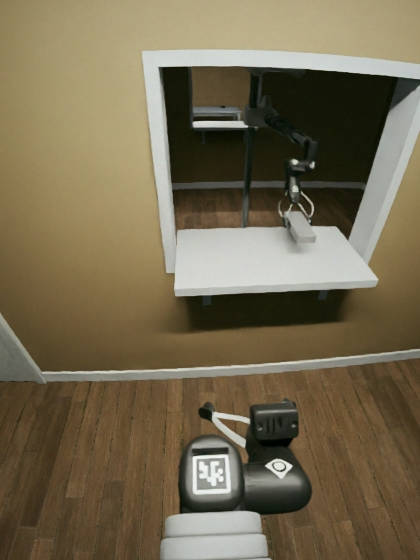

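>>> execute_actions([
  {"r2":{"joints":{"lift_m":0.921},"pace":"slow"},"r3":{"base":{"strafe_m":-0.22}}},
], cameras=[])

>>> execute_actions([
  {"r2":{"joints":{"gripper_m":0.13}}},
], cameras=[])

>>> execute_actions([
  {"r2":{"joints":{"lift_m":1.0},"pace":"fast"}},
], cameras=[])

>>> execute_actions([
  {"r2":{"joints":{"arm_m":0.01},"base":{"translate_m":-0.4},"pace":"fast"},"r3":{"joints":{"arm_m":0.4},"pace":"slow"}},
], cameras=["r2_head_camera","r3_head_camera","r3_wrist_camera"])

Scene clock: 41.00 s.
r1.base_odometry: x=+0.000 y=+0.000 heading=+0.900 (m, m, rad; r1's odometry frame)
r1.turned_by_wheels: +0.000 (rad since the last result)
r1.turned_by_imu: -0.001 (rad since the last result)
r1.base_tilt: forward=-0.1 right=-0.6 (deg)
r1.lidar_m: 1.81 2.47 0.99 1.03 1.09 1.06 0.84 0.64 0.60 0.68 1.02 1.66
r1.base_status: not commanded
r1.joint_positions: lift_m=+0.158 arm_m=+0.001 wrist_yaw_rad=+3.157 wrist_pitch_rad=+0.006 wrist_roll_rad=-0.020 gripper_m=+0.057
r1.joint_status: not commanded
r1.motor_effort: lift_m=+18(18) arm_m=+0(0) wrist_yaw_rad=+0(0) wrist_pitch_rad=-7(7) wrist_roll_rad=-1(1) gripper_m=-5(2) wheel_0=-1(1) wheel_1=+0(1) wheel_2=-1(1) (%)
r1.hand_pose: x=-0.1182 y=+0.0829 z=+0.3347 quat_wxyz=(-0.008, -0.003, -0.010, +1.000) (m; r1's base frame)
r1.wrist_depth_mm: - 137 206 1281 1255 1078 946 / - 107 136 1229 1255 1078 946 / - 111 137 1229 1281 1098 960 / - 127 154 1229 1255 1118 976 / 195 759 960 1205 1281 1098 991 / 212 778 854 1138 211 1025 960 / 213 759 854 904 854 778 831
r2.base_odometry: x=+0.822 y=+0.393 heading=+0.575 (m, m, rad; r2's odometry frame)
r2.turned_by_wheels: +0.000 (rad since the last result)
r2.turned_by_imu: +0.001 (rad since the last result)
r2.base_tilt: forward=+0.6 right=+0.0 (deg)
r2.lidar_m: 0.56 0.61 1.16 2.09 2.21 2.13 2.07 2.20 2.72 2.46 0.79 0.58
r2.base_status: not commanded
r2.joint_positions: lift_m=+0.921 arm_m=+0.449 wrist_yaw_rad=+0.000 wrist_pitch_rad=+0.804 wrist_roll_rad=-0.009 gripper_m=-0.009
r2.joint_status: all done
r2.motor_effort: lift_m=+17(21) arm_m=+5(5) wrist_yaw_rad=+2(1) wrist_pitch_rad=-13(12) wrist_roll_rad=-2(1) gripper_m=-24(27) wheel_0=+1(1) wheel_1=+2(1) wheel_2=-2(2) (%)
r2.hand_pose: x=+0.8201 y=-0.0874 z=+0.8916 quat_wxyz=(+0.920, -0.004, +0.391, +0.002) (m; r2's base frame)
r2.wrist_depth_mm: - - - - - - - / - - - - - - - / 1983 392 379 373 364 353 349 / 338 327 312 252 310 303 300 / 290 283 265 217 270 264 262 / 255 252 198 190 189 229 232 / 226 167 170 171 190 209 204
r3.base_odometry: x=-1.728 y=-0.398 heading=-1.719 (m, m, rad; r3's odometry frame)
r3.turned_by_wheels: +0.000 (rad since the last result)
r3.turned_by_imu: +0.000 (rad since the last result)
r3.base_tilt: forward=-0.3 right=+0.8 (deg)
r3.lidar_m: 0.87 0.90 1.41 2.38 2.46 0.84 0.80 0.83 2.45 2.35 1.50 0.91
r3.base_status: done
r3.joint_positions: lift_m=+1.000 arm_m=+0.002 wrist_yaw_rad=+0.000 wrist_pitch_rad=+0.802 wrist_roll_rad=-0.011 gripper_m=+0.140
r3.joint_status: not commanded
r3.motor_effort: lift_m=+23(24) arm_m=-1(1) wrist_yaw_rad=-1(1) wrist_pitch_rad=-2(4) wrist_roll_rad=+0(2) gripper_m=+0(0) wheel_0=+0(10) wheel_1=+1(8) wheel_2=+0(1) (%)
r3.hand_pose: x=+0.3734 y=-0.0874 z=+0.9707 quat_wxyz=(+0.921, -0.005, +0.390, +0.002) (m; r3's base frame)
r3.wrist_depth_mm: 750 741 707 683 683 707 831 / 842 854 866 891 904 917 931 / 946 976 1025 1008 1042 1060 1078 / 1098 1138 1138 1182 1229 1281 1308 / 1308 1336 1336 1366 1366 1366 1366 / 1281 1229 1205 1281 1205 1182 1205 / 1160 1138 1160 111 1160 1118 1118
pictures: none
No camera images: the call's "cameras" was empty. Leave "cameras" out to get every camera's image.

Scene clock: 43.27 s.
r1.base_odometry: x=+0.000 y=+0.000 heading=+0.900 (m, m, rad; r1's odometry frame)
r1.turned_by_wheels: +0.000 (rad since the last result)
r1.turned_by_imu: -0.001 (rad since the last result)
r1.base_tilt: forward=-0.1 right=-0.6 (deg)
r1.lidar_m: 1.83 2.47 0.97 1.04 1.12 1.08 0.83 0.65 0.62 0.66 1.00 1.63
r1.base_status: not commanded
r1.joint_positions: lift_m=+0.158 arm_m=+0.001 wrist_yaw_rad=+3.157 wrist_pitch_rad=+0.006 wrist_roll_rad=-0.020 gripper_m=+0.057
r1.joint_status: not commanded
r1.motor_effort: lift_m=+18(18) arm_m=+0(0) wrist_yaw_rad=+0(0) wrist_pitch_rad=-7(8) wrist_roll_rad=+0(1) gripper_m=-1(0) wheel_0=-1(2) wheel_1=+0(0) wheel_2=-1(1) (%)
r1.hand_pose: x=-0.1182 y=+0.0829 z=+0.3347 quat_wxyz=(-0.008, -0.003, -0.010, +1.000) (m; r1's base frame)
r1.wrist_depth_mm: - 137 205 1281 1229 1060 946 / - 107 137 1255 1255 1078 960 / - 111 137 1229 1255 1078 960 / - 127 154 1229 1281 1078 976 / 195 759 946 1205 1308 1098 976 / 212 778 866 1160 211 1025 976 / 213 759 842 891 866 778 831
r2.base_odometry: x=+0.822 y=+0.393 heading=+0.575 (m, m, rad; r2's odometry frame)
r2.turned_by_wheels: +0.000 (rad since the last result)
r2.turned_by_imu: +0.001 (rad since the last result)
r2.base_tilt: forward=+0.6 right=+0.0 (deg)
r2.lidar_m: 0.56 0.59 1.18 2.10 2.23 2.14 2.06 2.19 2.71 2.47 0.78 0.59
r2.base_status: not commanded
r2.joint_positions: lift_m=+0.921 arm_m=+0.449 wrist_yaw_rad=+0.000 wrist_pitch_rad=+0.802 wrist_roll_rad=-0.009 gripper_m=+0.130
r2.joint_status: all done
r2.motor_effort: lift_m=+17(17) arm_m=+5(5) wrist_yaw_rad=+1(1) wrist_pitch_rad=-6(13) wrist_roll_rad=+0(1) gripper_m=+0(24) wheel_0=+0(1) wheel_1=+1(2) wheel_2=-2(2) (%)
r2.hand_pose: x=+0.8205 y=-0.0874 z=+0.8920 quat_wxyz=(+0.921, -0.004, +0.391, +0.002) (m; r2's base frame)
r2.wrist_depth_mm: - - - - - - - / - - - - - - - / 1921 394 384 377 368 359 351 / 340 332 319 274 312 306 300 / 293 286 274 237 274 267 264 / 256 253 246 211 213 232 233 / 228 216 187 153 212 210 211
r3.base_odometry: x=-1.728 y=-0.398 heading=-1.719 (m, m, rad; r3's odometry frame)
r3.turned_by_wheels: +0.000 (rad since the last result)
r3.turned_by_imu: -0.001 (rad since the last result)
r3.base_tilt: forward=-0.3 right=+0.8 (deg)
r3.lidar_m: 0.86 0.90 1.44 2.36 2.45 0.86 0.80 0.83 2.45 2.35 1.49 0.89
r3.base_status: not commanded
r3.joint_positions: lift_m=+1.000 arm_m=+0.002 wrist_yaw_rad=+0.000 wrist_pitch_rad=+0.802 wrist_roll_rad=-0.011 gripper_m=+0.140
r3.joint_status: not commanded
r3.motor_effort: lift_m=+24(24) arm_m=-1(1) wrist_yaw_rad=+1(1) wrist_pitch_rad=-3(3) wrist_roll_rad=+0(2) gripper_m=+0(0) wheel_0=+0(0) wheel_1=+1(1) wheel_2=+0(0) (%)
r3.hand_pose: x=+0.3734 y=-0.0874 z=+0.9707 quat_wxyz=(+0.921, -0.005, +0.390, +0.002) (m; r3's base frame)
r3.wrist_depth_mm: 741 732 699 699 691 707 854 / 831 842 866 904 917 917 931 / 946 976 991 1025 1060 1060 1078 / 1098 1138 1160 1205 1229 1255 1308 / 1308 1336 1366 1366 1397 1336 1397 / 1281 1229 1205 1281 1229 1205 1229 / 1160 1160 1182 111 1160 1118 1118
pictures: none
No camera images: the call's "cameras" was empty. Leave "cameras" out to get every camera's image.

Scene clock: 44.33 s.
r1.base_odometry: x=+0.000 y=+0.000 heading=+0.900 (m, m, rad; r1's odometry frame)
r1.turned_by_wheels: +0.000 (rad since the last result)
r1.turned_by_imu: +0.000 (rad since the last result)
r1.base_tilt: forward=-0.1 right=-0.5 (deg)
r1.lidar_m: 1.85 2.50 0.96 1.04 1.10 1.06 0.83 0.64 0.61 0.68 1.01 1.64
r1.base_status: not commanded
r1.joint_positions: lift_m=+0.158 arm_m=+0.001 wrist_yaw_rad=+3.157 wrist_pitch_rad=+0.006 wrist_roll_rad=-0.020 gripper_m=+0.057
r1.joint_status: not commanded
r1.motor_effort: lift_m=+18(18) arm_m=+0(0) wrist_yaw_rad=+0(0) wrist_pitch_rad=-6(6) wrist_roll_rad=-1(1) gripper_m=-1(2) wheel_0=-1(1) wheel_1=+0(0) wheel_2=-1(1) (%)
r1.hand_pose: x=-0.1182 y=+0.0829 z=+0.3347 quat_wxyz=(-0.008, -0.003, -0.010, +1.000) (m; r1's base frame)
r1.wrist_depth_mm: - 137 204 1255 1255 1078 960 / - 107 136 1229 1255 1078 960 / - 111 137 1205 1281 1078 960 / - 128 154 1229 1255 1098 960 / 195 759 946 1182 1281 1098 960 / 212 768 854 1138 211 1025 960 / 213 750 831 904 842 778 820
r2.base_odometry: x=+0.822 y=+0.393 heading=+0.575 (m, m, rad; r2's odometry frame)
r2.turned_by_wheels: +0.000 (rad since the last result)
r2.turned_by_imu: +0.000 (rad since the last result)
r2.base_tilt: forward=+0.6 right=+0.0 (deg)
r2.lidar_m: 0.55 0.60 1.17 2.09 2.21 2.12 2.07 2.20 2.72 2.46 0.77 0.58
r2.base_status: not commanded
r2.joint_positions: lift_m=+1.000 arm_m=+0.449 wrist_yaw_rad=+0.000 wrist_pitch_rad=+0.802 wrist_roll_rad=-0.009 gripper_m=+0.130
r2.joint_status: all done
r2.motor_effort: lift_m=+23(24) arm_m=+5(5) wrist_yaw_rad=+0(1) wrist_pitch_rad=-5(7) wrist_roll_rad=+0(1) gripper_m=-2(0) wheel_0=+1(0) wheel_1=+2(2) wheel_2=-2(2) (%)
r2.hand_pose: x=+0.8206 y=-0.0874 z=+0.9706 quat_wxyz=(+0.921, -0.004, +0.390, +0.002) (m; r2's base frame)
r2.wrist_depth_mm: - - - - - - - / - - - - - - - / - - - 1618 1808 1863 1863 / 1756 449 442 430 421 415 407 / 404 384 379 338 366 362 355 / 345 340 334 296 310 314 315 / 306 291 287 153 290 282 283
r3.base_odometry: x=-1.728 y=-0.398 heading=-1.719 (m, m, rad; r3's odometry frame)
r3.turned_by_wheels: +0.000 (rad since the last result)
r3.turned_by_imu: +0.000 (rad since the last result)
r3.base_tilt: forward=-0.3 right=+0.8 (deg)
r3.lidar_m: 0.86 0.89 1.43 2.38 2.47 0.84 0.80 0.82 2.45 2.37 1.50 0.92
r3.base_status: not commanded
r3.joint_positions: lift_m=+1.000 arm_m=+0.002 wrist_yaw_rad=+0.000 wrist_pitch_rad=+0.802 wrist_roll_rad=-0.011 gripper_m=+0.140
r3.joint_status: not commanded
r3.motor_effort: lift_m=+24(24) arm_m=-1(1) wrist_yaw_rad=-1(0) wrist_pitch_rad=-3(4) wrist_roll_rad=+2(0) gripper_m=+2(1) wheel_0=+0(0) wheel_1=+1(1) wheel_2=+0(0) (%)
r3.hand_pose: x=+0.3734 y=-0.0874 z=+0.9707 quat_wxyz=(+0.921, -0.005, +0.390, +0.002) (m; r3's base frame)
r3.wrist_depth_mm: 741 732 715 691 691 699 831 / 820 854 878 904 904 917 917 / 946 976 991 1025 1042 1078 1078 / 1098 1138 1138 1160 1229 1255 1281 / 1308 1308 1336 1366 1397 1366 1366 / 1281 1205 1229 1281 1205 1160 1229 / 1182 1138 1160 111 1118 1118 1118
pictures: none
No camera images: the call's "cameras" was empty. Leave "cameras" out to get every camera's image.

Scene clock: 49.60 s.
r1.base_odometry: x=+0.000 y=+0.000 heading=+0.900 (m, m, rad; r1's odometry frame)
r1.turned_by_wheels: +0.000 (rad since the last result)
r1.turned_by_imu: -0.002 (rad since the last result)
r1.base_tilt: forward=-0.2 right=-0.6 (deg)
r1.lidar_m: 1.84 2.47 0.97 1.02 1.10 1.08 0.85 0.62 0.60 0.67 0.99 1.66
r1.base_status: not commanded
r1.joint_positions: lift_m=+0.158 arm_m=+0.001 wrist_yaw_rad=+3.157 wrist_pitch_rad=+0.006 wrist_roll_rad=-0.020 gripper_m=+0.057
r1.joint_status: not commanded
r1.motor_effort: lift_m=+18(19) arm_m=+0(0) wrist_yaw_rad=+0(0) wrist_pitch_rad=-6(9) wrist_roll_rad=-1(0) gripper_m=-1(0) wheel_0=-1(1) wheel_1=+0(0) wheel_2=-1(1) (%)
r1.hand_pose: x=-0.1182 y=+0.0829 z=+0.3347 quat_wxyz=(-0.008, -0.003, -0.010, +1.000) (m; r1's base frame)
r1.wrist_depth_mm: - 138 206 1255 1255 1060 946 / - 107 136 1229 1229 1078 960 / - 111 137 1205 1229 1098 960 / - 127 154 1205 1255 1078 960 / 195 750 960 1205 1281 1078 976 / 213 788 878 1160 211 1042 991 / 213 750 842 904 854 778 820
r2.base_odometry: x=+0.486 y=+0.176 heading=+0.575 (m, m, rad; r2's odometry frame)
r2.turned_by_wheels: +0.000 (rad since the last result)
r2.turned_by_imu: +0.001 (rad since the last result)
r2.base_tilt: forward=+0.5 right=+0.1 (deg)
r2.lidar_m: 0.97 1.21 1.77 2.11 2.22 1.60 1.55 1.77 2.52 2.62 1.60 1.01
r2.base_status: done
r2.joint_positions: lift_m=+1.000 arm_m=+0.011 wrist_yaw_rad=+0.000 wrist_pitch_rad=+0.802 wrist_roll_rad=-0.009 gripper_m=+0.130
r2.joint_status: all done
r2.motor_effort: lift_m=+23(23) arm_m=-5(5) wrist_yaw_rad=+1(0) wrist_pitch_rad=-6(7) wrist_roll_rad=-1(1) gripper_m=-1(0) wheel_0=-2(7) wheel_1=-2(6) wheel_2=+0(11) (%)
r2.hand_pose: x=+0.3824 y=-0.0875 z=+0.9706 quat_wxyz=(+0.921, -0.004, +0.390, +0.002) (m; r2's base frame)
r2.wrist_depth_mm: 809 820 820 788 809 878 931 / 904 931 946 991 1008 1025 1060 / 1008 1025 1060 1118 1182 1182 1229 / 1138 1205 1205 1281 1308 1336 1397 / 1308 1366 1366 1397 1397 1366 1366 / 1308 1308 1336 1255 1160 1182 1205 / 1182 1078 1098 153 1138 1098 1078
r3.base_odometry: x=-1.728 y=-0.398 heading=-1.719 (m, m, rad; r3's odometry frame)
r3.turned_by_wheels: +0.000 (rad since the last result)
r3.turned_by_imu: -0.001 (rad since the last result)
r3.base_tilt: forward=-0.4 right=+0.8 (deg)
r3.lidar_m: 0.85 0.89 1.42 2.37 2.46 0.85 0.80 0.83 2.47 2.36 1.50 0.89
r3.base_status: not commanded
r3.joint_positions: lift_m=+1.000 arm_m=+0.399 wrist_yaw_rad=+0.000 wrist_pitch_rad=+0.802 wrist_roll_rad=-0.011 gripper_m=+0.140
r3.joint_status: all done
r3.motor_effort: lift_m=+24(24) arm_m=+5(5) wrist_yaw_rad=+0(2) wrist_pitch_rad=-3(2) wrist_roll_rad=+2(0) gripper_m=+0(0) wheel_0=+0(0) wheel_1=+0(1) wheel_2=+0(0) (%)
r3.hand_pose: x=+0.7707 y=-0.0874 z=+0.9707 quat_wxyz=(+0.921, -0.005, +0.390, +0.002) (m; r3's base frame)
r3.wrist_depth_mm: - - - 1182 - - 549 / 621 597 580 569 521 559 525 / 500 492 484 477 455 469 469 / 427 424 418 415 407 407 410 / 392 394 407 699 707 723 778 / 798 741 768 831 854 917 1025 / 1025 1025 1060 111 1118 1118 1118
pictures: r2_head_camera, r3_head_camera, r3_wrist_camera
Images, in order (width x height): r2_head_camera 420x560, r3_head_camera 420x560, r3_wrist_camera 616x392.

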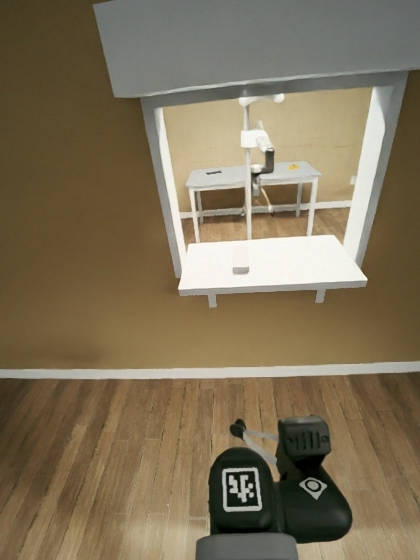

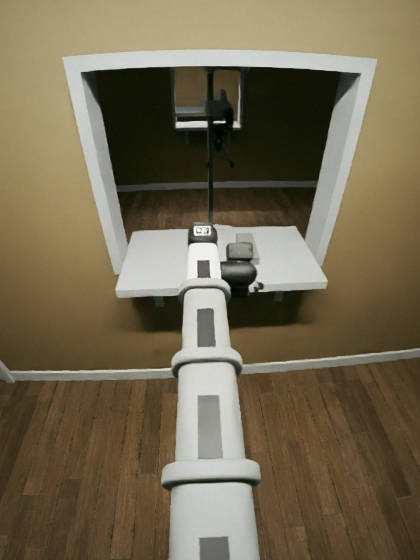

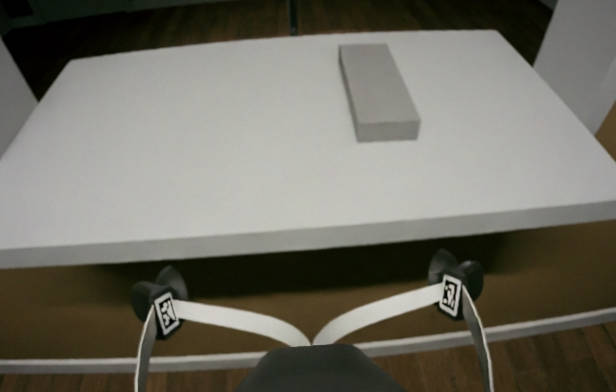

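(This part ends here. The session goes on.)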